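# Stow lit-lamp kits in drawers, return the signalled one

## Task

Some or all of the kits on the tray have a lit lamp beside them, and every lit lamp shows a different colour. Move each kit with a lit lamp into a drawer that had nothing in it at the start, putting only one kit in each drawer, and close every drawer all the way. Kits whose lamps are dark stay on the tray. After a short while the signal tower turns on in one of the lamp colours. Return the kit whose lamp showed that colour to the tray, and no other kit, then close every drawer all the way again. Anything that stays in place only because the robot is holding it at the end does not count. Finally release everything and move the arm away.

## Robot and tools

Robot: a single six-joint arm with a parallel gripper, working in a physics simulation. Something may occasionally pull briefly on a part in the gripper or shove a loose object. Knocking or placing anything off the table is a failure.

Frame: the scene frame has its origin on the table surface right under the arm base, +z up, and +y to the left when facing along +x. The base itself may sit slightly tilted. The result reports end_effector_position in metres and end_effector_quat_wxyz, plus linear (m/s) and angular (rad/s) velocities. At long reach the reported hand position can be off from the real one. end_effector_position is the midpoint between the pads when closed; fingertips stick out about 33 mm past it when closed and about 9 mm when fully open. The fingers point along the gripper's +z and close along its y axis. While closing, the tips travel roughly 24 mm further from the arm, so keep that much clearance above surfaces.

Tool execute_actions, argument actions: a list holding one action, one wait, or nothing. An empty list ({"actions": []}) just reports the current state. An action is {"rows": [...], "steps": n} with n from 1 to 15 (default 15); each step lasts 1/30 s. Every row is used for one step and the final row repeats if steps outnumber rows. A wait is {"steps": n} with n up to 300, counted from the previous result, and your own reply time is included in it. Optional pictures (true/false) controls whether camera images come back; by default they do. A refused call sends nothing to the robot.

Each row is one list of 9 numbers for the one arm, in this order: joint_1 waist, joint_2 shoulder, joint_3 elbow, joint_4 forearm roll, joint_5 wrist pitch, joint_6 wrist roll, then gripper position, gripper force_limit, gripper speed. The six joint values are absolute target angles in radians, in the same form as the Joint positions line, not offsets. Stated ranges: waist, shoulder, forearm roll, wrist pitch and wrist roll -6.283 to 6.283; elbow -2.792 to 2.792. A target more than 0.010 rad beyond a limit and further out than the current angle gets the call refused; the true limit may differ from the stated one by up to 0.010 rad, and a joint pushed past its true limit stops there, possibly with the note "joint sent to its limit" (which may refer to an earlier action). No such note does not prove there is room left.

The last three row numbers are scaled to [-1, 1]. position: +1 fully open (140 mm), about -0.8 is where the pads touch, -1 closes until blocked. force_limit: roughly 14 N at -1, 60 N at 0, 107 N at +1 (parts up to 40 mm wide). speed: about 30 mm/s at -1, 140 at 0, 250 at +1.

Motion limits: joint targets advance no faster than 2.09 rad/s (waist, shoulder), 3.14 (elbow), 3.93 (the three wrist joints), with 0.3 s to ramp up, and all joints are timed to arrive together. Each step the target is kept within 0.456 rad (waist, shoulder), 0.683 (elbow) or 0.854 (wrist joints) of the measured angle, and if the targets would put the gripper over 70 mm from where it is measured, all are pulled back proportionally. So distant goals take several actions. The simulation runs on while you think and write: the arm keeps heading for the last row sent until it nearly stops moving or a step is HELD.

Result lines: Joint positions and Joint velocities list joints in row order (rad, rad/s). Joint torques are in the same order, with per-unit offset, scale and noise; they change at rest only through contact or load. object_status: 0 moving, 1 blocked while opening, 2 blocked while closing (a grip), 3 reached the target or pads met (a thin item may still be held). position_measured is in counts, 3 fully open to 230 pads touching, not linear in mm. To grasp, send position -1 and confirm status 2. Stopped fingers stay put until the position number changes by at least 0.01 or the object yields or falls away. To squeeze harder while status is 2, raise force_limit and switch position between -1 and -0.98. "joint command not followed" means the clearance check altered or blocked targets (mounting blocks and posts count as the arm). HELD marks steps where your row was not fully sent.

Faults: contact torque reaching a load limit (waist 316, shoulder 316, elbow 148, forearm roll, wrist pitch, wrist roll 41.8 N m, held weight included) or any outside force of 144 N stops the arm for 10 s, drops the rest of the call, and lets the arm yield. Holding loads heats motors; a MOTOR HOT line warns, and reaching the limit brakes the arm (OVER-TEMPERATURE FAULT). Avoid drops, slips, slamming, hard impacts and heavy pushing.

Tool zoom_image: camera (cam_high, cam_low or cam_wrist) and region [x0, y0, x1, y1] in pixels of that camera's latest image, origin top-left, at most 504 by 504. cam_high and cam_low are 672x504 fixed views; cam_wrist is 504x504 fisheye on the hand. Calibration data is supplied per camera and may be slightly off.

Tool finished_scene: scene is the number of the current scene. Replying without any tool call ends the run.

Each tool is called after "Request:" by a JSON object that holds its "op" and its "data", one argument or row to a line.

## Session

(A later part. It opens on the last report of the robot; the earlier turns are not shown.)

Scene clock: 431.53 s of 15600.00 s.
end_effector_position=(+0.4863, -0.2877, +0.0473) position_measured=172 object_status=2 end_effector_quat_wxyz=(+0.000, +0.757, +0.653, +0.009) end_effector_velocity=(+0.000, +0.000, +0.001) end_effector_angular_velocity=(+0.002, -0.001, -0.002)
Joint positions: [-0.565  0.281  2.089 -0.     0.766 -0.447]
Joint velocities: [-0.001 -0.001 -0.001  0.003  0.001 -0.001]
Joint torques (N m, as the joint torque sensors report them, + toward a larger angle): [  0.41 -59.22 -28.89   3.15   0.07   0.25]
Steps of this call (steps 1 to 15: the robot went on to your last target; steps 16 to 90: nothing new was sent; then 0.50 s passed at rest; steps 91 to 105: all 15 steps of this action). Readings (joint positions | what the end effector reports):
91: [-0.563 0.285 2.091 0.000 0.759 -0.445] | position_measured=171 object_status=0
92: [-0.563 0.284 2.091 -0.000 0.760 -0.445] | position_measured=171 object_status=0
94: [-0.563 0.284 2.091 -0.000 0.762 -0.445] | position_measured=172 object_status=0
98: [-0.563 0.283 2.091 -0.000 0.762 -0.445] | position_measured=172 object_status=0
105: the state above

Request:
{"op": "execute_actions", "data": {
  "actions": [
    {"rows":[[-0.565,0.262,2.08,0,0.793,-0.447,-0.98,-0.4,-0.6],[-0.565,0.262,2.08,0,0.793,-0.447,-0.98,-0.4,-0.6],[-0.565,0.262,2.08,0,0.793,-0.447,-0.98,-0.4,-0.6],[-0.565,0.262,2.08,0,0.793,-0.447,-0.98,-0.4,-0.6],[-0.565,0.15,2.005,0,0.98,-0.447,-0.98,-0.4,-0.6],[-0.565,0.15,2.005,0,0.98,-0.447,-0.98,-0.4,-0.6],[-0.565,0.15,2.005,0,0.98,-0.447,-0.98,-0.4,-0.6],[-0.565,0.15,2.005,0,0.98,-0.447,-0.98,-0.4,-0.6],[-0.565,0.15,2.005,0,0.98,-0.447,-0.98,-0.4,-0.6],[-0.5,-0.1365,2.005,0,1.265,-0.8,-0.98,-0.4,-0.6]],"steps":15}
  ],
  "pictures": false
}}

Request:
{"op": "execute_actions", "data": {
  "actions": [
    {"rows":[[-0.5,-0.1365,2.005,0,1.265,-0.8,-0.98,-0.4,-0.6],[-0.5,-0.1365,2.005,0,1.265,-0.8,-0.98,-0.4,-0.6],[-0.5,-0.1365,2.005,0,1.265,-0.8,-0.98,-0.4,-0.6],[-0.5,-0.1365,2.005,0,1.265,-0.8,-0.98,-0.4,-0.6],[-0.5,-0.1365,2.005,0,1.265,-0.8,-0.98,-0.4,-0.6],[-0.5,-0.1365,2.005,0,1.265,-0.8,-0.98,-0.4,-0.6],[-0.5,-0.1365,2.005,0,1.265,-0.8,-0.98,-0.4,-0.6],[-0.5,-0.1365,2.005,0,1.265,-0.8,-0.98,-0.4,-0.6],[0.265,-0.1365,2.005,0,1.265,-1.295,-0.98,-0.4,-0.6]],"steps":15}
  ],
  "pictures": false
}}

Request:
{"op": "execute_actions", "data": {
  "actions": [
    {"rows":[[0.265,-0.1365,2.005,0,1.265,-1.295,-0.98,-0.4,-0.6]],"steps":15}
  ],
  "pictures": false
}}

Request:
{"op": "execute_actions", "data": {
  "actions": [
    {"rows":[[0.265,-0.1365,2.005,0,1.265,-1.295,-0.98,-0.4,-0.6],[0.265,-0.1365,2.005,0,1.265,-1.295,-0.98,-0.4,-0.6],[0.265,-0.1365,2.005,0,1.265,-1.295,-0.98,-0.4,-0.6],[0.265,-0.1365,2.005,0,1.265,-1.295,-0.98,-0.4,-0.6],[0.265,-0.02,1.92,0,1.24,-1.295,-0.98,-0.4,-0.6],[0.265,-0.02,1.92,0,1.24,-1.295,-0.98,-0.4,-0.6],[0.265,-0.02,1.92,0,1.24,-1.295,-0.98,-0.4,-0.6],[0.265,-0.02,1.92,0,1.24,-1.295,-0.98,-0.4,-0.6],[0.265,-0.02,1.92,0,1.24,-1.295,-0.98,-0.4,-0.6],[0.265,0.07,1.84,0,1.224,-1.295,-0.98,-0.4,-0.6]],"steps":15}
  ]
}}

Scene clock: 449.60 s of 15600.00 s.
end_effector_position=(+0.4630, -0.2625, +0.1964) position_measured=172 object_status=2 end_effector_quat_wxyz=(+0.001, +0.714, +0.700, +0.009) end_effector_velocity=(-0.163, +0.200, +0.392) end_effector_angular_velocity=(-0.006, -0.001, +1.011)
Joint positions: [-0.546  0.067  2.017  0.     1.05  -0.556]
Joint velocities: [ 0.161 -0.71  -0.03   0.001  0.753 -0.85 ]
Joint torques (N m, as the joint torque sensors report them, + toward a larger angle): [ -1.73 -43.02 -36.14   4.01   0.06   0.38]
Steps of this call (steps 1 to 15: the robot went on to your last target; steps 16 to 90: nothing new was sent; then 14.57 s passed at rest; steps 91 to 105: all 15 steps of this action). Readings (joint positions | what the end effector reports):
91: [-0.565 0.280 2.088 0.000 0.766 -0.447] | position_measured=172 object_status=2
92: [-0.565 0.277 2.087 0.000 0.771 -0.447] | position_measured=172 object_status=2
94: [-0.565 0.264 2.081 0.000 0.789 -0.447] | position_measured=172 object_status=2
98: [-0.565 0.228 2.057 0.000 0.851 -0.447] | position_measured=172 object_status=2
105: the state above

Scene clock: 450.10 s of 15600.00 s.
end_effector_position=(+0.4299, -0.1491, +0.3025) position_measured=172 object_status=2 end_effector_quat_wxyz=(+0.004, +0.489, +0.872, +0.009) end_effector_velocity=(+0.139, +0.414, +0.012) end_effector_angular_velocity=(-0.026, -0.036, +1.795)
Joint positions: [-0.37  -0.134  2.005  0.     1.261 -0.948]
Joint velocities: [ 0.959 -0.009 -0.     0.    -0.003 -0.837]
Joint torques (N m, as the joint torque sensors report them, + toward a larger angle): [ -5.51 -27.06 -38.85   4.14   0.12  -0.05]
Steps of this call (steps 1 to 15: all 15 steps of this action). Readings (joint positions | what the end effector reports):
1: [-0.540 0.043 2.016 0.000 1.075 -0.584] | position_measured=172 object_status=2
2: [-0.535 0.018 2.014 0.000 1.101 -0.613] | position_measured=172 object_status=2
4: [-0.524 -0.030 2.011 0.000 1.152 -0.671] | position_measured=172 object_status=2
8: [-0.504 -0.118 2.006 0.000 1.245 -0.778] | position_measured=172 object_status=2
15: the state above

Scene clock: 450.60 s of 15600.00 s.
end_effector_position=(+0.4471, +0.0640, +0.3068) position_measured=172 object_status=2 end_effector_quat_wxyz=(+0.007, +0.139, +0.990, +0.009) end_effector_velocity=(-0.066, +0.421, +0.007) end_effector_angular_velocity=(-0.015, -0.019, +1.381)
Joint positions: [ 0.104 -0.136  2.005  0.     1.264 -1.218]
Joint velocities: [ 0.937 -0.004 -0.    -0.     0.005 -0.443]
Joint torques (N m, as the joint torque sensors report them, + toward a larger angle): [  0.18 -27.   -39.27   4.3   -0.15   0.34]
Steps of this call (steps 1 to 15: all 15 steps of this action). Readings (joint positions | what the end effector reports):
1: [-0.338 -0.134 2.005 0.000 1.261 -0.975] | position_measured=172 object_status=2
2: [-0.307 -0.134 2.005 0.000 1.261 -1.000] | position_measured=172 object_status=2
4: [-0.244 -0.135 2.005 0.000 1.262 -1.044] | position_measured=172 object_status=2
8: [-0.117 -0.135 2.005 0.000 1.263 -1.113] | position_measured=172 object_status=2
15: the state above

Scene clock: 451.10 s of 15600.00 s.
end_effector_position=(+0.5395, +0.1612, +0.2928) position_measured=172 object_status=2 end_effector_quat_wxyz=(+0.007, +0.020, +1.000, +0.008) end_effector_velocity=(+0.225, +0.055, -0.039) end_effector_angular_velocity=(+0.004, -0.014, +0.000)
Joint positions: [ 0.265  0.057  1.851 -0.     1.226 -1.295]
Joint velocities: [ 0.     0.382 -0.329  0.    -0.067 -0.001]
Joint torques (N m, as the joint torque sensors report them, + toward a larger angle): [  5.93 -76.31 -34.71   4.08   1.44   0.11]
Steps of this call (steps 1 to 15: all 15 steps of this action). Readings (joint positions | what the end effector reports):
1: [0.136 -0.136 2.005 0.000 1.264 -1.234] | position_measured=172 object_status=2
2: [0.167 -0.136 2.005 0.000 1.264 -1.249] | position_measured=172 object_status=2
4: [0.224 -0.136 2.005 0.000 1.265 -1.275] | position_measured=172 object_status=2
8: [0.264 -0.105 1.983 -0.000 1.255 -1.294] | position_measured=172 object_status=2
15: the state above
camera_calibration (this result's frames):
cam_wrist: T_world_to_cam=[[-0.078416, 0.996184, 0.0383091, -0.13295], [0.880902, 0.0512472, 0.470517, -0.611843], [0.466758, 0.0706425, -0.881559, 0.181745], [0, 0, 0, 1]] pos_world=[0.443717, 0.150959, 0.453195]

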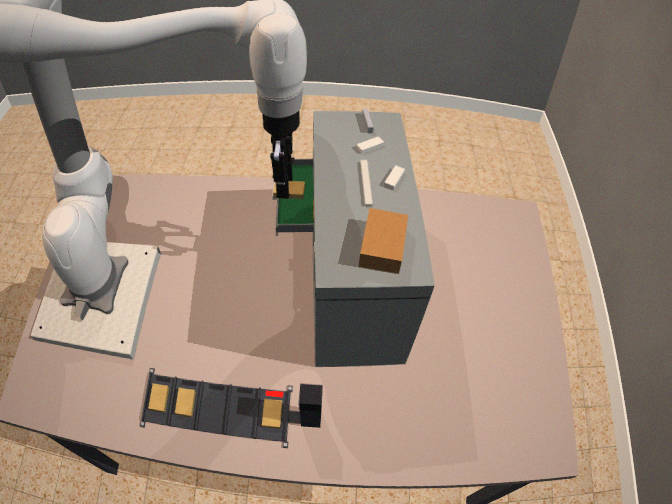

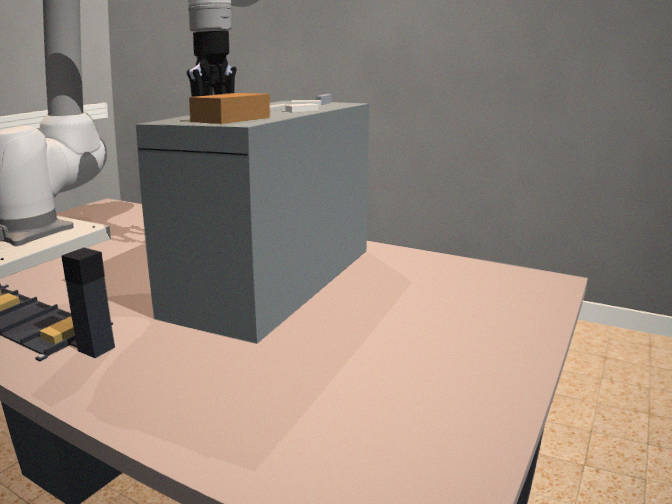

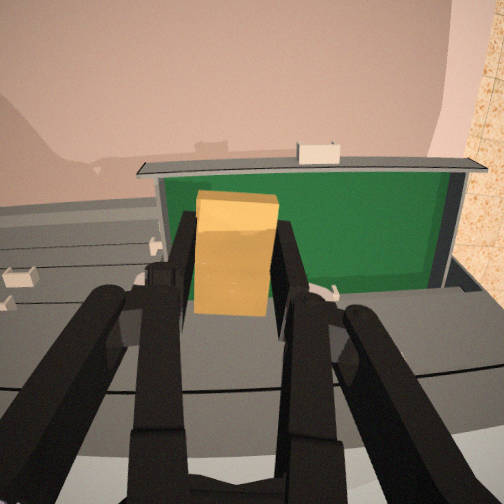

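Request:
{"op": "execute_actions", "data": {
  "actions": [
    {"rows":[[0.28,0.08,1.83,0,1.224,-1.28,-0.98,-0.4,-0.6],[0.28,0.08,1.83,0,1.224,-1.28,-0.98,-0.4,-0.6],[0.28,0.08,1.83,0,1.224,-1.28,-0.98,-0.4,-0.6],[0.28,0.08,1.83,0,1.224,-1.28,-0.98,-0.4,-0.6],[0.28,0.08,1.83,0,1.224,-1.28,-0.98,-0.4,-0.6],[0.28,0.095,1.862,0,1.177,-1.28,-0.98,-0.4,-0.6],[0.28,0.095,1.862,0,1.177,-1.28,-0.98,-0.4,-0.6],[0.28,0.095,1.862,0,1.177,-1.28,-0.98,-0.4,-0.6],[0.28,0.095,1.862,0,1.177,-1.28,-0.98,-0.4,-0.6],[0.28,0.1085,1.893,0,1.132,-1.28,-0.98,-0.4,-0.6]],"steps":15}
  ]
}}

Scene clock: 458.63 s of 15600.00 s.
end_effector_position=(+0.5496, +0.1734, +0.2425) position_measured=172 object_status=2 end_effector_quat_wxyz=(+0.007, +0.020, +1.000, +0.009) end_effector_velocity=(+0.007, +0.002, +0.000) end_effector_angular_velocity=(+0.006, -0.023, -0.000)
Joint positions: [ 0.28   0.108  1.893  0.     1.133 -1.28 ]
Joint velocities: [ 0.001  0.     0.     0.    -0.024  0.   ]
Joint torques (N m, as the joint torque sensors report them, + toward a larger angle): [ -0.88 -49.81 -40.39   4.38   0.35   0.06]
Steps of this call (steps 1 to 30: the robot went on to your last target; steps 31 to 90: nothing new was sent; then 4.03 s passed at rest; steps 91 to 105: all 15 steps of this action). Readings (joint positions | what the end effector reports):
91: [0.265 0.070 1.840 0.000 1.224 -1.295] | position_measured=172 object_status=2
92: [0.268 0.072 1.838 0.000 1.224 -1.292] | position_measured=172 object_status=2
94: [0.278 0.079 1.831 0.000 1.224 -1.282] | position_measured=172 object_status=2
98: [0.280 0.087 1.846 0.000 1.200 -1.280] | position_measured=172 object_status=2
105: the state above
camera_calibration (this result's frames):
cam_wrist: T_world_to_cam=[[-0.0785346, 0.996155, 0.0388392, -0.14243], [0.880491, 0.0510401, 0.471307, -0.597608], [0.467513, 0.0712115, -0.881113, 0.131196], [0, 0, 0, 1]] pos_world=[0.453667, 0.163042, 0.402788]

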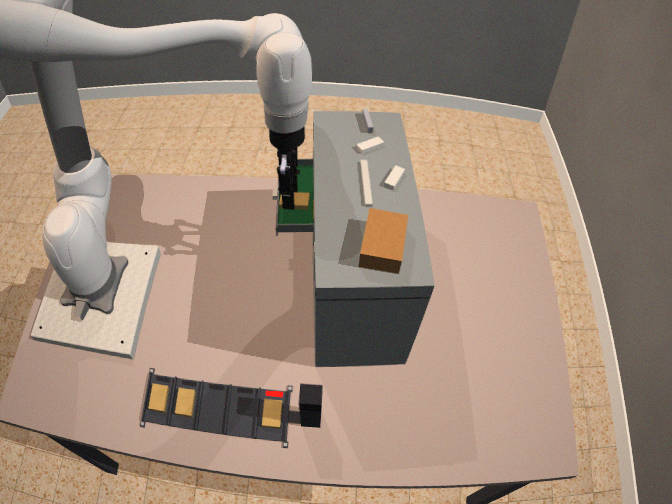

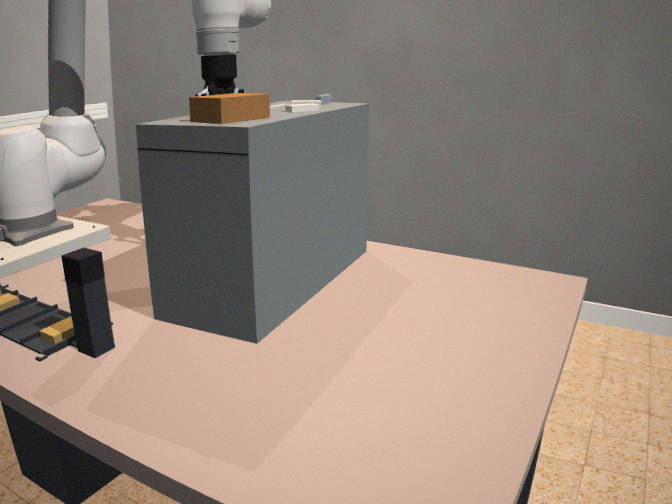

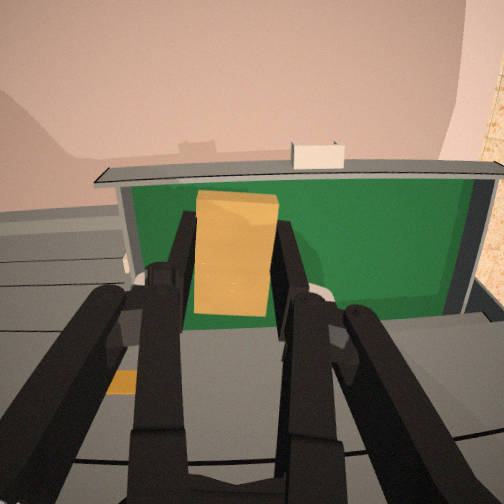

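Request:
{"op": "execute_actions", "data": {
  "actions": [
    {"rows":[[0.277,0.124,1.876,0,1.134,-1.283,-0.98,-0.4,-0.6],[0.277,0.124,1.876,0,1.134,-1.283,-0.98,-0.4,-0.6],[0.277,0.124,1.876,0,1.134,-1.283,-0.98,-0.4,-0.6],[0.277,0.124,1.876,0,1.134,-1.283,-0.98,-0.4,-0.6],[0.277,0.131,1.883,0,1.12,-1.283,-0.98,-0.4,-0.6],[0.277,0.131,1.883,0,1.12,-1.283,-0.98,-0.4,-0.6],[0.277,0.131,1.883,0,1.12,-1.283,-0.98,-0.4,-0.6],[0.277,0.131,1.883,0,1.12,-1.283,-0.98,-0.4,-0.6],[0.277,0.135,1.888,0,1.111,-1.283,-0.98,-0.4,-0.6]],"steps":15}
  ]
}}

Scene clock: 463.53 s of 15600.00 s.
end_effector_position=(+0.5610, +0.1746, +0.2296) position_measured=172 object_status=2 end_effector_quat_wxyz=(+0.007, +0.020, +1.000, +0.009) end_effector_velocity=(-0.000, -0.000, -0.001) end_effector_angular_velocity=(-0.001, +0.002, -0.000)
Joint positions: [ 0.277  0.135  1.888 -0.     1.111 -1.283]
Joint velocities: [-0.     0.001  0.001 -0.    -0.    -0.   ]
Joint torques (N m, as the joint torque sensors report them, + toward a larger angle): [ -0.63 -52.26 -37.36   4.15   0.06   0.18]
Steps of this call (steps 1 to 15: the robot went on to your last target; steps 16 to 90: nothing new was sent; then 1.40 s passed at rest; steps 91 to 105: all 15 steps of this action). Readings (joint positions | what the end effector reports):
91: [0.280 0.109 1.893 -0.000 1.132 -1.280] | position_measured=172 object_status=2
92: [0.280 0.112 1.890 -0.000 1.132 -1.280] | position_measured=172 object_status=2
94: [0.278 0.123 1.878 -0.000 1.133 -1.282] | position_measured=172 object_status=2
98: [0.277 0.131 1.883 -0.000 1.122 -1.283] | position_measured=172 object_status=2
105: the state above
camera_calibration (this result's frames):
cam_wrist: T_world_to_cam=[[-0.0786829, 0.996155, 0.0385149, -0.14205], [0.880537, 0.0513328, 0.471189, -0.601609], [0.467401, 0.0709883, -0.881191, 0.114487], [0, 0, 0, 1]] pos_world=[0.465051, 0.164259, 0.389827]

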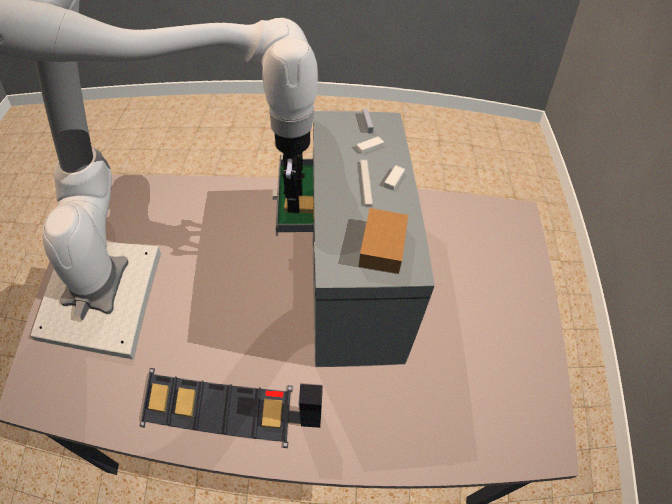

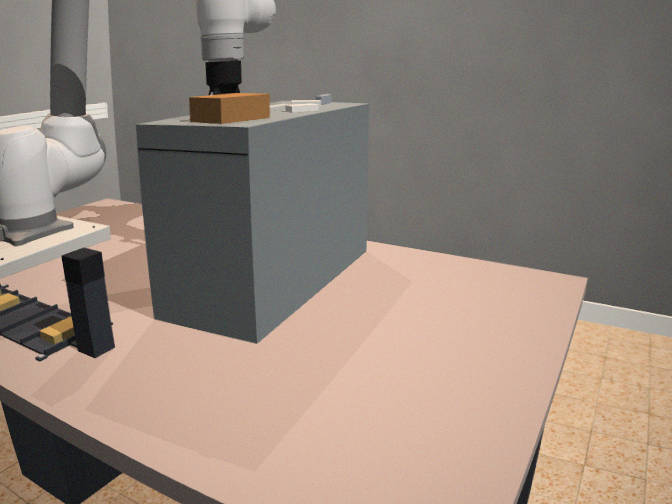

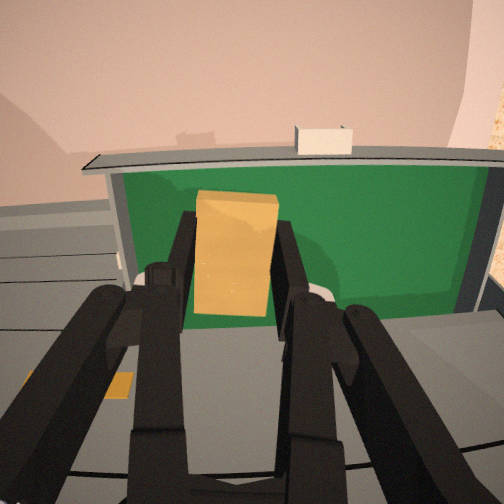

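Descend on in small steps.

Request:
{"op": "execute_actions", "data": {
  "actions": [
    {"rows":[[0.277,0.139,1.894,0,1.101,-1.283,-0.98,-0.4,-0.6],[0.277,0.139,1.894,0,1.101,-1.283,-0.98,-0.4,-0.6],[0.277,0.139,1.894,0,1.101,-1.283,-0.98,-0.4,-0.6],[0.277,0.139,1.894,0,1.101,-1.283,-0.98,-0.4,-0.6],[0.277,0.139,1.894,0,1.101,-1.283,-0.98,-0.4,-0.6],[0.277,0.142,1.898,0,1.094,-1.283,-0.98,-0.4,-0.6],[0.277,0.142,1.898,0,1.094,-1.283,-0.98,-0.4,-0.6],[0.277,0.142,1.898,0,1.094,-1.283,-0.98,-0.4,-0.6],[0.277,0.142,1.898,0,1.094,-1.283,-0.98,-0.4,-0.6],[0.277,0.142,1.898,0,1.094,-1.283,-0.98,-0.4,-0.6],[0.277,0.145,1.903,0,1.086,-1.283,-0.98,-0.4,-0.6]],"steps":15}
  ]
}}

Scene clock: 468.97 s of 15600.00 s.
end_effector_position=(+0.5609, +0.1748, +0.2163) position_measured=172 object_status=2 end_effector_quat_wxyz=(+0.007, +0.020, +1.000, +0.009) end_effector_velocity=(+0.001, +0.001, -0.003) end_effector_angular_velocity=(+0.002, -0.004, -0.000)
Joint positions: [ 0.277  0.145  1.903  0.     1.086 -1.283]
Joint velocities: [ 0.     0.002  0.003  0.001 -0.009  0.   ]
Joint torques (N m, as the joint torque sensors report them, + toward a larger angle): [ -1.13 -53.71 -37.32   4.16   0.01   0.21]
Steps of this call (steps 1 to 15: the robot went on to your last target; steps 16 to 90: nothing new was sent; then 1.93 s passed at rest; steps 91 to 105: all 15 steps of this action). Readings (joint positions | what the end effector reports):
91: [0.277 0.135 1.888 0.000 1.111 -1.283] | position_measured=172 object_status=2
92: [0.277 0.136 1.890 0.000 1.107 -1.283] | position_measured=172 object_status=2
94: [0.277 0.139 1.894 0.000 1.102 -1.283] | position_measured=172 object_status=2
98: [0.277 0.141 1.897 0.000 1.096 -1.283] | position_measured=172 object_status=2
105: the state above
camera_calibration (this result's frames):
cam_wrist: T_world_to_cam=[[-0.078555, 0.99616, 0.0386451, -0.141823], [0.880618, 0.0511695, 0.471056, -0.595299], [0.46727, 0.0710354, -0.881256, 0.102854], [0, 0, 0, 1]] pos_world=[0.465029, 0.164434, 0.37654]

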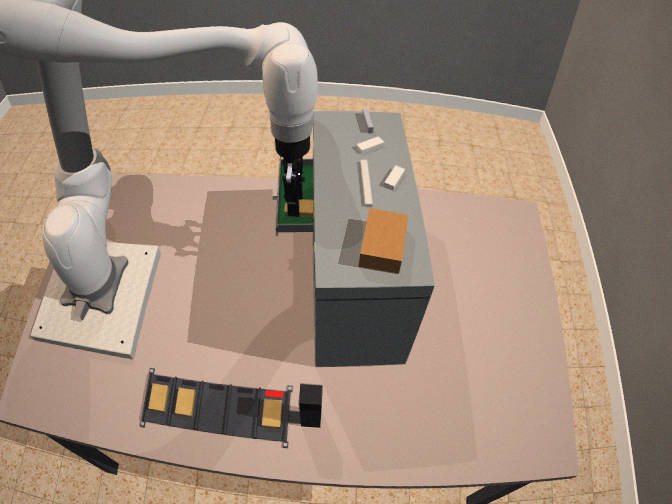

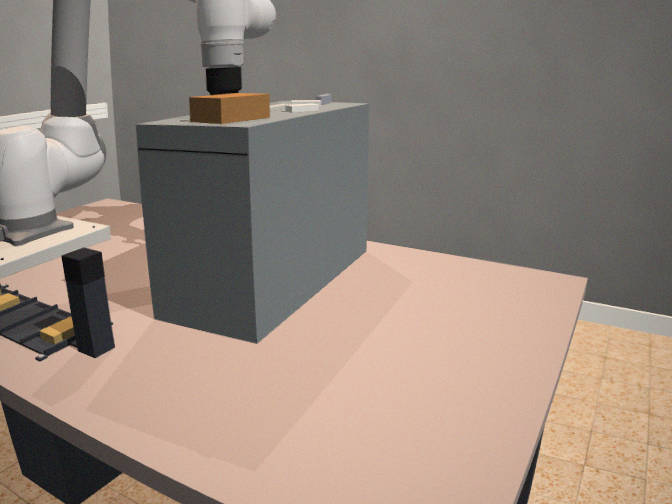

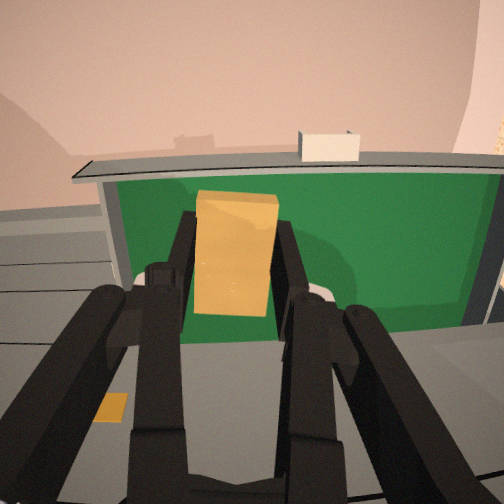

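Request:
{"op": "execute_actions", "data": {
  "actions": [
    {"rows":[[0.277,0.148,1.907,0,1.079,-1.283,-0.98,-0.4,-0.6],[0.277,0.148,1.907,0,1.079,-1.283,-0.98,-0.4,-0.6],[0.277,0.148,1.907,0,1.079,-1.283,-0.98,-0.4,-0.6],[0.277,0.148,1.907,0,1.079,-1.283,-0.98,-0.4,-0.6],[0.277,0.148,1.907,0,1.079,-1.283,-0.98,-0.4,-0.6],[0.277,0.151,1.911,0,1.072,-1.283,-0.98,-0.4,-0.6],[0.277,0.151,1.911,0,1.072,-1.283,-0.98,-0.4,-0.6],[0.277,0.151,1.911,0,1.072,-1.283,-0.98,-0.4,-0.6],[0.277,0.151,1.911,0,1.072,-1.283,-0.98,-0.4,-0.6],[0.277,0.151,1.911,0,1.072,-1.283,-0.98,-0.4,-0.6],[0.277,0.154,1.915,0,1.065,-1.283,-0.98,-0.4,-0.6]],"steps":15}
  ],
  "pictures": false
}}

Scene clock: 474.20 s of 15600.00 s.
end_effector_position=(+0.5611, +0.1749, +0.2052) position_measured=172 object_status=2 end_effector_quat_wxyz=(+0.007, +0.020, +1.000, +0.009) end_effector_velocity=(+0.000, -0.000, -0.004) end_effector_angular_velocity=(+0.000, +0.000, -0.000)
Joint positions: [ 0.277  0.154  1.915 -0.     1.065 -1.283]
Joint velocities: [-0.     0.003  0.004  0.    -0.007  0.   ]
Joint torques (N m, as the joint torque sensors report them, + toward a larger angle): [-1.01 -5.77  2.09  4.57  0.03  0.41]
Steps of this call (steps 1 to 15: the robot went on to your last target; steps 16 to 90: nothing new was sent; then 1.73 s passed at rest; steps 91 to 105: all 15 steps of this action). Readings (joint positions | what the end effector reports):
91: [0.277 0.145 1.903 -0.000 1.086 -1.283] | position_measured=172 object_status=2
92: [0.277 0.146 1.904 -0.000 1.083 -1.283] | position_measured=172 object_status=2
94: [0.277 0.148 1.906 -0.000 1.080 -1.283] | position_measured=172 object_status=2
98: [0.277 0.150 1.910 -0.000 1.074 -1.283] | position_measured=172 object_status=2
105: the state above

Floor contact (~.208). Ease up, release, rise.

Request:
{"op": "execute_actions", "data": {
  "actions": [
    {"rows":[[0.277,0.151,1.911,0,1.072,-1.283,-0.98,-0.4,0],[0.277,0.151,1.911,0,1.072,-1.283,-0.98,-0.4,0],[0.277,0.151,1.911,0,1.072,-1.283,-0.98,-0.4,0],[0.277,0.151,1.911,0,1.072,-1.283,-0.25,-0.4,0]],"steps":15}
  ],
  "pictures": false
}}

Request:
{"op": "execute_actions", "data": {
  "actions": [
    {"rows":[[0.277,0.142,1.898,0,1.094,-1.283,-0.25,-0.4,0],[0.277,0.142,1.898,0,1.094,-1.283,-0.25,-0.4,0],[0.277,0.142,1.898,0,1.094,-1.283,-0.25,-0.4,0],[0.277,0.131,1.883,0,1.12,-1.283,-0.25,-0.4,0],[0.277,0.131,1.883,0,1.12,-1.283,-0.25,-0.4,0],[0.277,0.131,1.883,0,1.12,-1.283,-0.25,-0.4,0],[0.277,0.1,1.87,0,1.164,-1.283,-0.25,-0.4,0],[0.277,0.1,1.87,0,1.164,-1.283,-0.25,-0.4,0],[0.277,0.1,1.87,0,1.164,-1.283,-0.25,-0.4,0],[0.277,0.1,1.87,0,1.164,-1.283,-0.25,-0.4,0],[0.277,0.05,1.85,0,1.234,-1.283,-0.25,-0.4,0]],"steps":15}
  ],
  "pictures": false
}}

Request:
{"op": "execute_actions", "data": {
  "actions": [
    {"rows":[[0.3,-0.25,2.15,0,1.2,-1.0,-0.2,-0.4,0]],"steps":15}
  ]
}}

Scene clock: 485.63 s of 15600.00 s.
end_effector_position=(+0.5610, +0.1749, +0.2086) position_measured=160 object_status=0 end_effector_quat_wxyz=(+0.007, +0.020, +1.000, +0.009) end_effector_velocity=(-0.000, +0.000, +0.000) end_effector_angular_velocity=(+0.000, -0.000, +0.001)
Joint positions: [ 0.277  0.151  1.911  0.     1.072 -1.283]
Joint velocities: [ 0.001 -0.    -0.     0.     0.001  0.   ]
Joint torques (N m, as the joint torque sensors report them, + toward a larger angle): [  0.04 -51.81 -36.45   4.19  -0.02   0.14]
Steps of this call (steps 1 to 15: the robot went on to your last target; steps 16 to 90: nothing new was sent; then 7.93 s passed at rest; steps 91 to 105: all 15 steps of this action). Readings (joint positions | what the end effector reports):
91: [0.277 0.154 1.915 -0.000 1.065 -1.283] | position_measured=172 object_status=2
92: [0.277 0.153 1.914 0.000 1.068 -1.283] | position_measured=172 object_status=2
94: [0.277 0.152 1.912 0.000 1.071 -1.283] | position_measured=172 object_status=0
98: [0.277 0.151 1.911 0.000 1.072 -1.283] | position_measured=160 object_status=0
105: the state above

Scene clock: 486.13 s of 15600.00 s.
end_effector_position=(+0.5376, +0.1678, +0.2931) position_measured=160 object_status=3 end_effector_quat_wxyz=(+0.008, +0.020, +1.000, +0.009) end_effector_velocity=(-0.086, -0.025, +0.200) end_effector_angular_velocity=(+0.005, -0.020, -0.002)
Joint positions: [ 0.277  0.056  1.852 -0.     1.225 -1.283]
Joint velocities: [-0.002 -0.26  -0.103 -0.     0.343  0.   ]
Joint torques (N m, as the joint torque sensors report them, + toward a larger angle): [ -8.12   9.47 -20.39   2.08  -0.64   0.14]
Steps of this call (steps 1 to 15: all 15 steps of this action). Readings (joint positions | what the end effector reports):
1: [0.277 0.151 1.911 0.000 1.072 -1.283] | position_measured=160 object_status=0
2: [0.277 0.149 1.908 0.000 1.078 -1.283] | position_measured=160 object_status=3
4: [0.277 0.142 1.899 0.000 1.092 -1.283] | position_measured=160 object_status=3
8: [0.277 0.128 1.882 0.000 1.125 -1.283] | position_measured=160 object_status=3
15: the state above

Scene clock: 486.63 s of 15600.00 s.
end_effector_position=(+0.3664, +0.1340, +0.2781) position_measured=154 object_status=3 end_effector_quat_wxyz=(+0.021, +0.148, +0.989, +0.016) end_effector_velocity=(-0.105, -0.022, -0.031) end_effector_angular_velocity=(+0.014, -0.012, -0.164)
Joint positions: [ 0.3   -0.246  2.146 -0.     1.2   -1.004]
Joint velocities: [ 0.016 -0.187  0.189  0.001 -0.02   0.179]
Joint torques (N m, as the joint torque sensors report them, + toward a larger angle): [ -8.87  14.63 -48.72   5.35  -0.81   0.17]
Steps of this call (steps 1 to 15: all 15 steps of this action). Readings (joint positions | what the end effector reports):
1: [0.277 0.051 1.850 -0.000 1.232 -1.283] | position_measured=160 object_status=0
2: [0.277 0.046 1.854 -0.000 1.232 -1.280] | position_measured=158 object_status=0
4: [0.279 0.013 1.885 -0.000 1.228 -1.251] | position_measured=154 object_status=0
8: [0.288 -0.095 1.994 -0.000 1.216 -1.148] | position_measured=154 object_status=3
15: the state above
camera_calibration (this result's frames):
cam_wrist: T_world_to_cam=[[0.175294, 0.982879, 0.0567596, -0.215164], [0.851065, -0.180264, 0.493146, -0.41533], [0.494934, -0.0381396, -0.868093, 0.25202], [0, 0, 0, 1]] pos_world=[0.266457, 0.146223, 0.435808]

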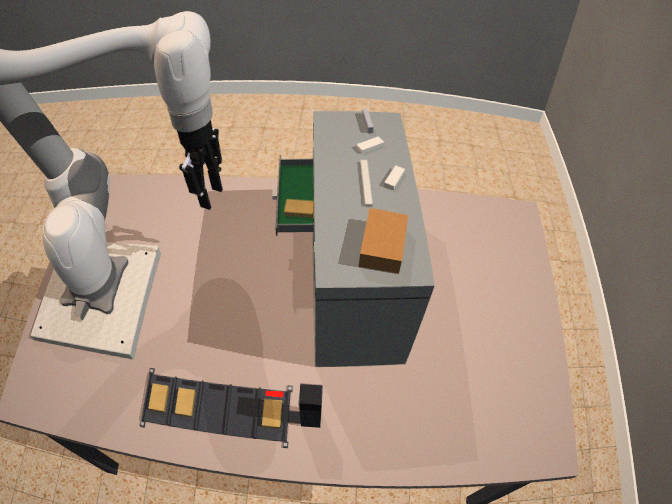

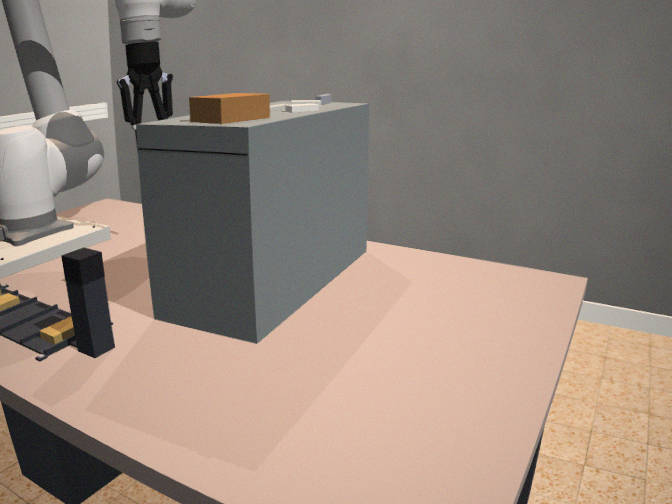

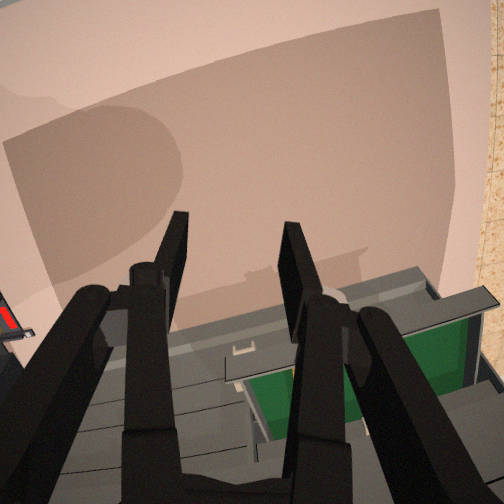

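Request:
{"op": "execute_actions", "data": {
  "actions": [
    {"rows":[[0.385,-0.33,2.6,0,0.03,1.56,-0.2,-0.4,0]],"steps":15}
  ]
}}

Request:
{"op": "execute_actions", "data": {
  "actions": [
    {"steps":30}
  ]
}}

Scene clock: 507.97 s of 15600.00 s.
end_effector_position=(+0.4265, +0.1867, +0.1892) position_measured=154 object_status=3 end_effector_quat_wxyz=(+0.177, +0.590, +0.730, +0.298) end_effector_velocity=(+0.093, +0.081, +0.058) end_effector_angular_velocity=(+2.596, -0.346, -2.642)
Joint positions: [ 0.372 -0.318  2.532  0.     0.233  0.127]
Joint velocities: [ 0.098 -0.092  0.511 -0.    -1.647  3.587]
Joint torques (N m, as the joint torque sensors report them, + toward a larger angle): [ -3.16  -0.11 -42.75   4.9   -1.42   0.29]
Steps of this call (steps 1 to 15: the robot went on to your last target; steps 16 to 90: nothing new was sent; then 17.83 s passed at rest; steps 91 to 105: all 15 steps of this action). Readings (joint positions | what the end effector reports):
91: [0.300 -0.250 2.150 0.000 1.200 -1.000] | position_measured=154 object_status=3
92: [0.301 -0.251 2.154 0.000 1.193 -0.993] | position_measured=154 object_status=3
94: [0.306 -0.256 2.183 0.000 1.137 -0.937] | position_measured=154 object_status=3
98: [0.331 -0.279 2.314 0.000 0.868 -0.668] | position_measured=154 object_status=3
105: the state above
camera_calibration (this result's frames):
cam_wrist: T_world_to_cam=[[0.707045, 0.235469, 0.666814, -0.475164], [0.00774908, -0.945459, 0.325648, 0.121094], [0.707126, -0.225081, -0.670307, 0.0540431], [0, 0, 0, 1]] pos_world=[0.296809, 0.23854, 0.313637]

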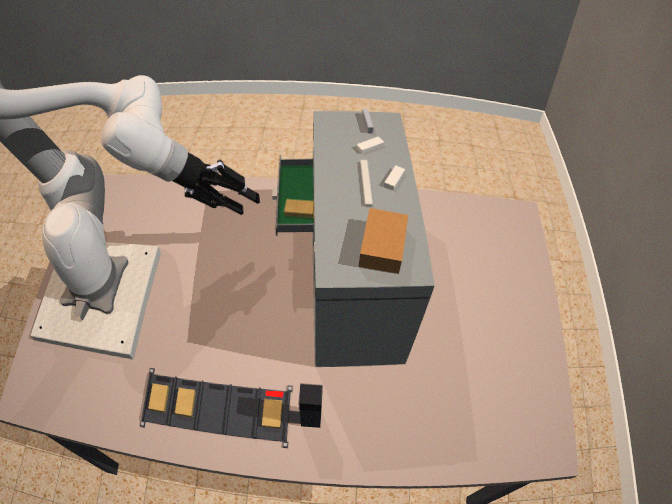

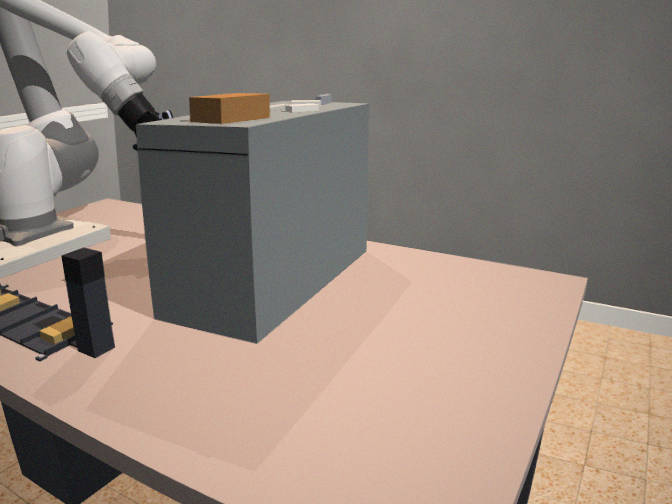

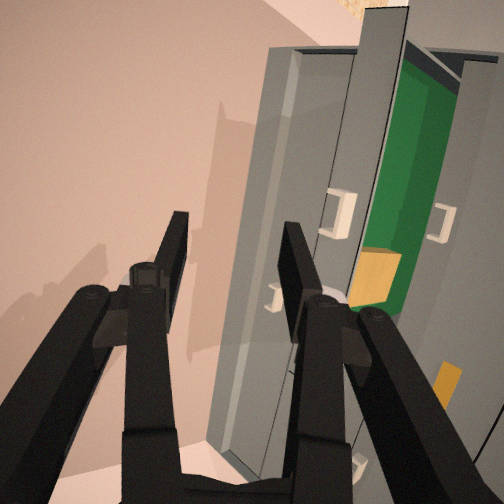

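Scene clock: 508.97 s of 15600.00 s.
end_effector_position=(+0.4320, +0.1951, +0.1964) position_measured=154 object_status=3 end_effector_quat_wxyz=(-0.076, +0.895, +0.163, +0.407) end_effector_velocity=(+0.000, -0.000, -0.000) end_effector_angular_velocity=(-0.000, +0.001, -0.000)
Joint positions: [ 0.385 -0.33   2.6    0.     0.03   1.56 ]
Joint velocities: [-0.  0. -0.  0.  0. -0.]
Joint torques (N m, as the joint torque sensors report them, + toward a larger angle): [ -1.62  -0.9  -33.77   3.55  -1.85   0.  ]
Steps of this call (steps 1 to 30: the robot went on to your last target). Readings (joint positions | what the end effector reports):
1: [0.375 -0.321 2.547 0.000 0.184 0.248] | position_measured=154 object_status=3
2: [0.377 -0.323 2.559 0.000 0.149 0.370] | position_measured=154 object_status=3
4: [0.380 -0.326 2.576 0.000 0.101 0.613] | position_measured=154 object_status=3
8: [0.383 -0.328 2.591 0.000 0.055 1.093] | position_measured=154 object_status=3
30: the state above
camera_calibration (this result's frames):
cam_wrist: T_world_to_cam=[[0.408629, -0.907053, 0.10138, -0.022979], [-0.832055, -0.415869, -0.367066, 0.522158], [0.375109, 0.0656401, -0.924654, 0.193558], [0, 0, 0, 1]] pos_world=[0.371249, 0.183601, 0.37297]

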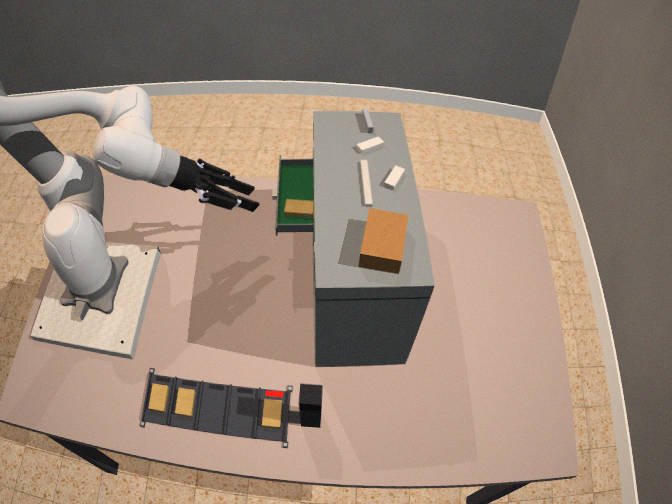

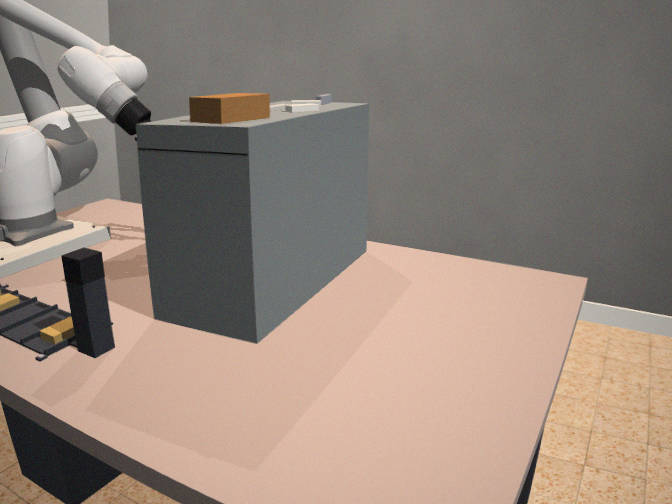

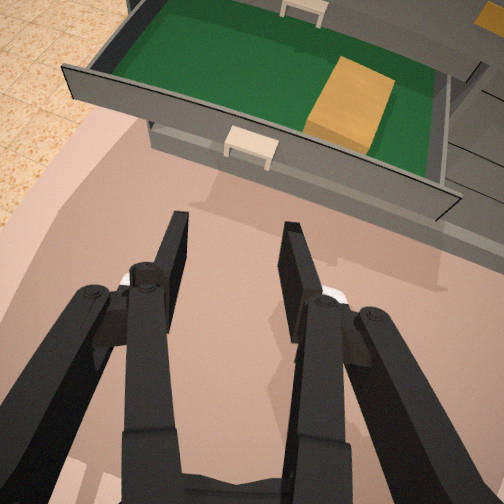

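Request:
{"op": "execute_actions", "data": {
  "actions": [
    {"rows":[[0.382,-0.3,2.585,0,0.018,1.56,-0.2,-0.4,0],[0.382,-0.3,2.585,0,0.018,1.56,-0.2,-0.4,0],[0.379,-0.265,2.565,0,0.002,1.56,-0.2,-0.4,0],[0.379,-0.265,2.565,0,0.002,1.56,-0.2,-0.4,0],[0.379,-0.265,2.565,0,0.002,1.56,-0.2,-0.4,0],[0.377,-0.248,2.555,0,-0.005,1.56,-0.2,-0.4,0],[0.377,-0.248,2.555,0,-0.005,1.56,-0.2,-0.4,0],[0.377,-0.248,2.555,0,-0.005,1.56,-0.2,-0.4,0],[0.375,-0.2315,2.544,0,-0.012,1.56,-0.2,-0.4,0]],"steps":15}
  ]
}}

Request:
{"op": "execute_actions", "data": {
  "actions": [
    {"rows":[[0.373,-0.219,2.535,0,-0.016,1.56,-0.2,-0.4,0],[0.371,-0.206,2.526,0,-0.02,1.56,-0.2,-0.4,0],[0.371,-0.206,2.526,0,-0.02,1.56,-0.2,-0.4,0],[0.369,-0.194,2.518,0,-0.024,1.56,-0.2,-0.4,0],[0.369,-0.194,2.518,0,-0.024,1.56,-0.2,-0.4,0],[0.367,-0.181,2.509,0,-0.028,1.56,-0.2,-0.4,0],[0.367,-0.181,2.509,0,-0.028,1.56,-0.2,-0.4,0],[0.365,-0.17,2.5,0,-0.031,1.56,-0.2,-0.4,0],[0.365,-0.17,2.5,0,-0.031,1.56,-0.2,-0.4,0],[0.363,-0.158,2.492,0,-0.034,1.56,-0.2,-0.4,0],[0.363,-0.158,2.492,0,-0.034,1.56,-0.2,-0.4,0],[0.361,-0.147,2.483,0,-0.036,1.56,-0.2,-0.4,0],[0.361,-0.147,2.483,0,-0.036,1.56,-0.2,-0.4,0],[0.359,-0.137,2.475,0,-0.038,1.56,-0.2,-0.4,0]],"steps":15}
  ]
}}

Scene clock: 517.83 s of 15600.00 s.
end_effector_position=(+0.4742, +0.2052, +0.1958) position_measured=154 object_status=3 end_effector_quat_wxyz=(-0.074, +0.896, +0.159, +0.407) end_effector_velocity=(+0.002, -0.000, +0.000) end_effector_angular_velocity=(-0.000, -0.000, -0.001)
Joint positions: [ 0.375 -0.232  2.544 -0.    -0.012  1.56 ]
Joint velocities: [-0.001  0.003 -0.002 -0.    -0.001 -0.   ]
Joint torques (N m, as the joint torque sensors report them, + toward a larger angle): [ -1.51  -8.95 -33.25   3.33  -1.92   0.1 ]
Steps of this call (steps 1 to 15: the robot went on to your last target; steps 16 to 90: nothing new was sent; then 5.37 s passed at rest; steps 91 to 105: all 15 steps of this action). Readings (joint positions | what the end effector reports):
91: [0.385 -0.330 2.600 -0.000 0.030 1.560] | position_measured=154 object_status=3
92: [0.385 -0.327 2.599 -0.000 0.028 1.560] | position_measured=154 object_status=3
94: [0.383 -0.302 2.586 -0.000 0.018 1.560] | position_measured=154 object_status=3
98: [0.378 -0.256 2.559 -0.000 -0.002 1.560] | position_measured=154 object_status=3
105: the state above
camera_calibration (this result's frames):
cam_wrist: T_world_to_cam=[[0.399707, -0.911031, 0.101277, -0.0258734], [-0.836342, -0.407681, -0.366507, 0.561529], [0.375188, 0.0617934, -0.924887, 0.177316], [0, 0, 0, 1]] pos_world=[0.413445, 0.194396, 0.372422]

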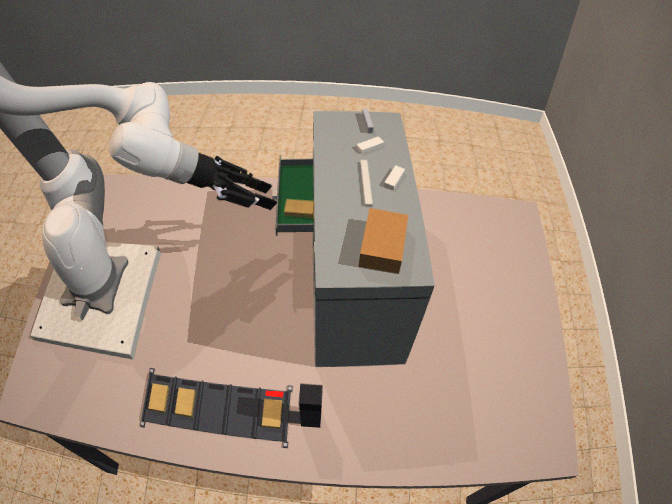

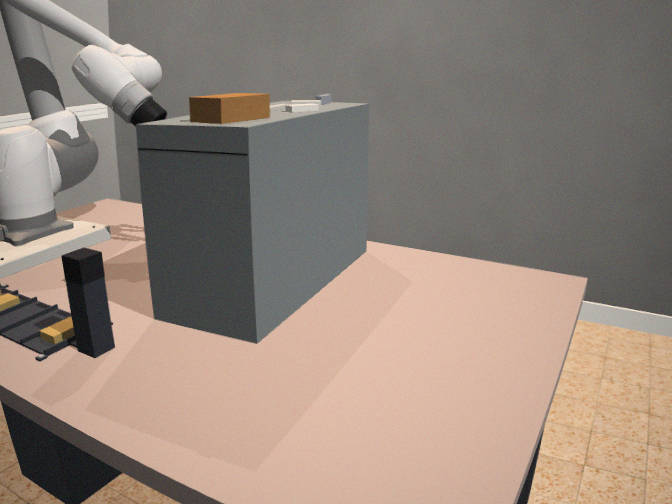

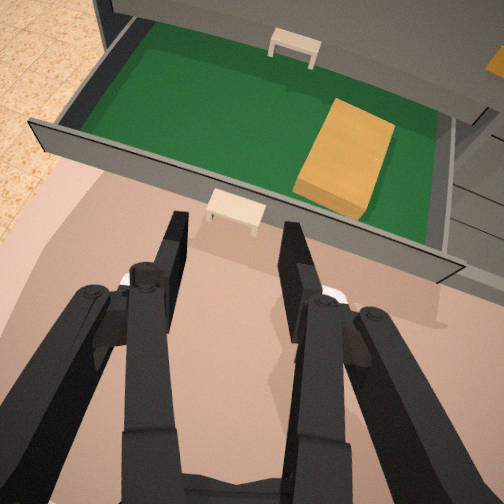

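Scene clock: 518.33 s of 15600.00 s.
end_effector_position=(+0.5182, +0.2125, +0.1967) position_measured=154 object_status=3 end_effector_quat_wxyz=(-0.071, +0.897, +0.152, +0.408) end_effector_velocity=(+0.094, +0.012, +0.002) end_effector_angular_velocity=(+0.000, +0.002, -0.034)
Joint positions: [ 0.361 -0.146  2.482 -0.    -0.036  1.56 ]
Joint velocities: [-0.033  0.172 -0.136 -0.    -0.034  0.001]
Joint torques (N m, as the joint torque sensors report them, + toward a larger angle): [ -0.43  -9.43 -34.26   3.5   -1.9    0.19]
Steps of this call (steps 1 to 15: all 15 steps of this action). Readings (joint positions | what the end effector reports):
1: [0.375 -0.232 2.544 -0.000 -0.012 1.560] | position_measured=154 object_status=3
2: [0.375 -0.228 2.542 -0.000 -0.013 1.560] | position_measured=154 object_status=3
4: [0.372 -0.213 2.530 -0.000 -0.018 1.560] | position_measured=154 object_status=3
8: [0.368 -0.186 2.512 -0.000 -0.026 1.560] | position_measured=154 object_status=3
15: the state above
camera_calibration (this result's frames):
cam_wrist: T_world_to_cam=[[0.386553, -0.916707, 0.101118, -0.0288851], [-0.842002, -0.39552, -0.366873, 0.601984], [0.376309, 0.0566743, -0.924759, 0.161669], [0, 0, 0, 1]] pos_world=[0.4572, 0.202455, 0.373277]

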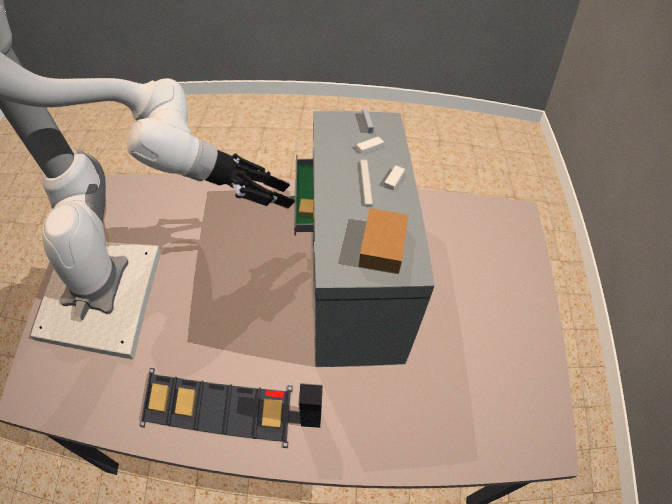

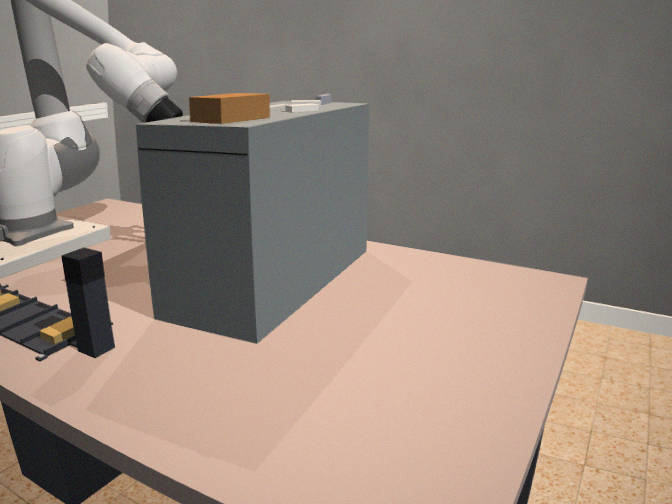

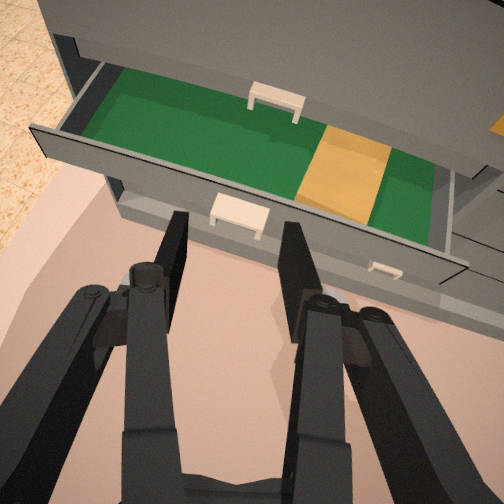

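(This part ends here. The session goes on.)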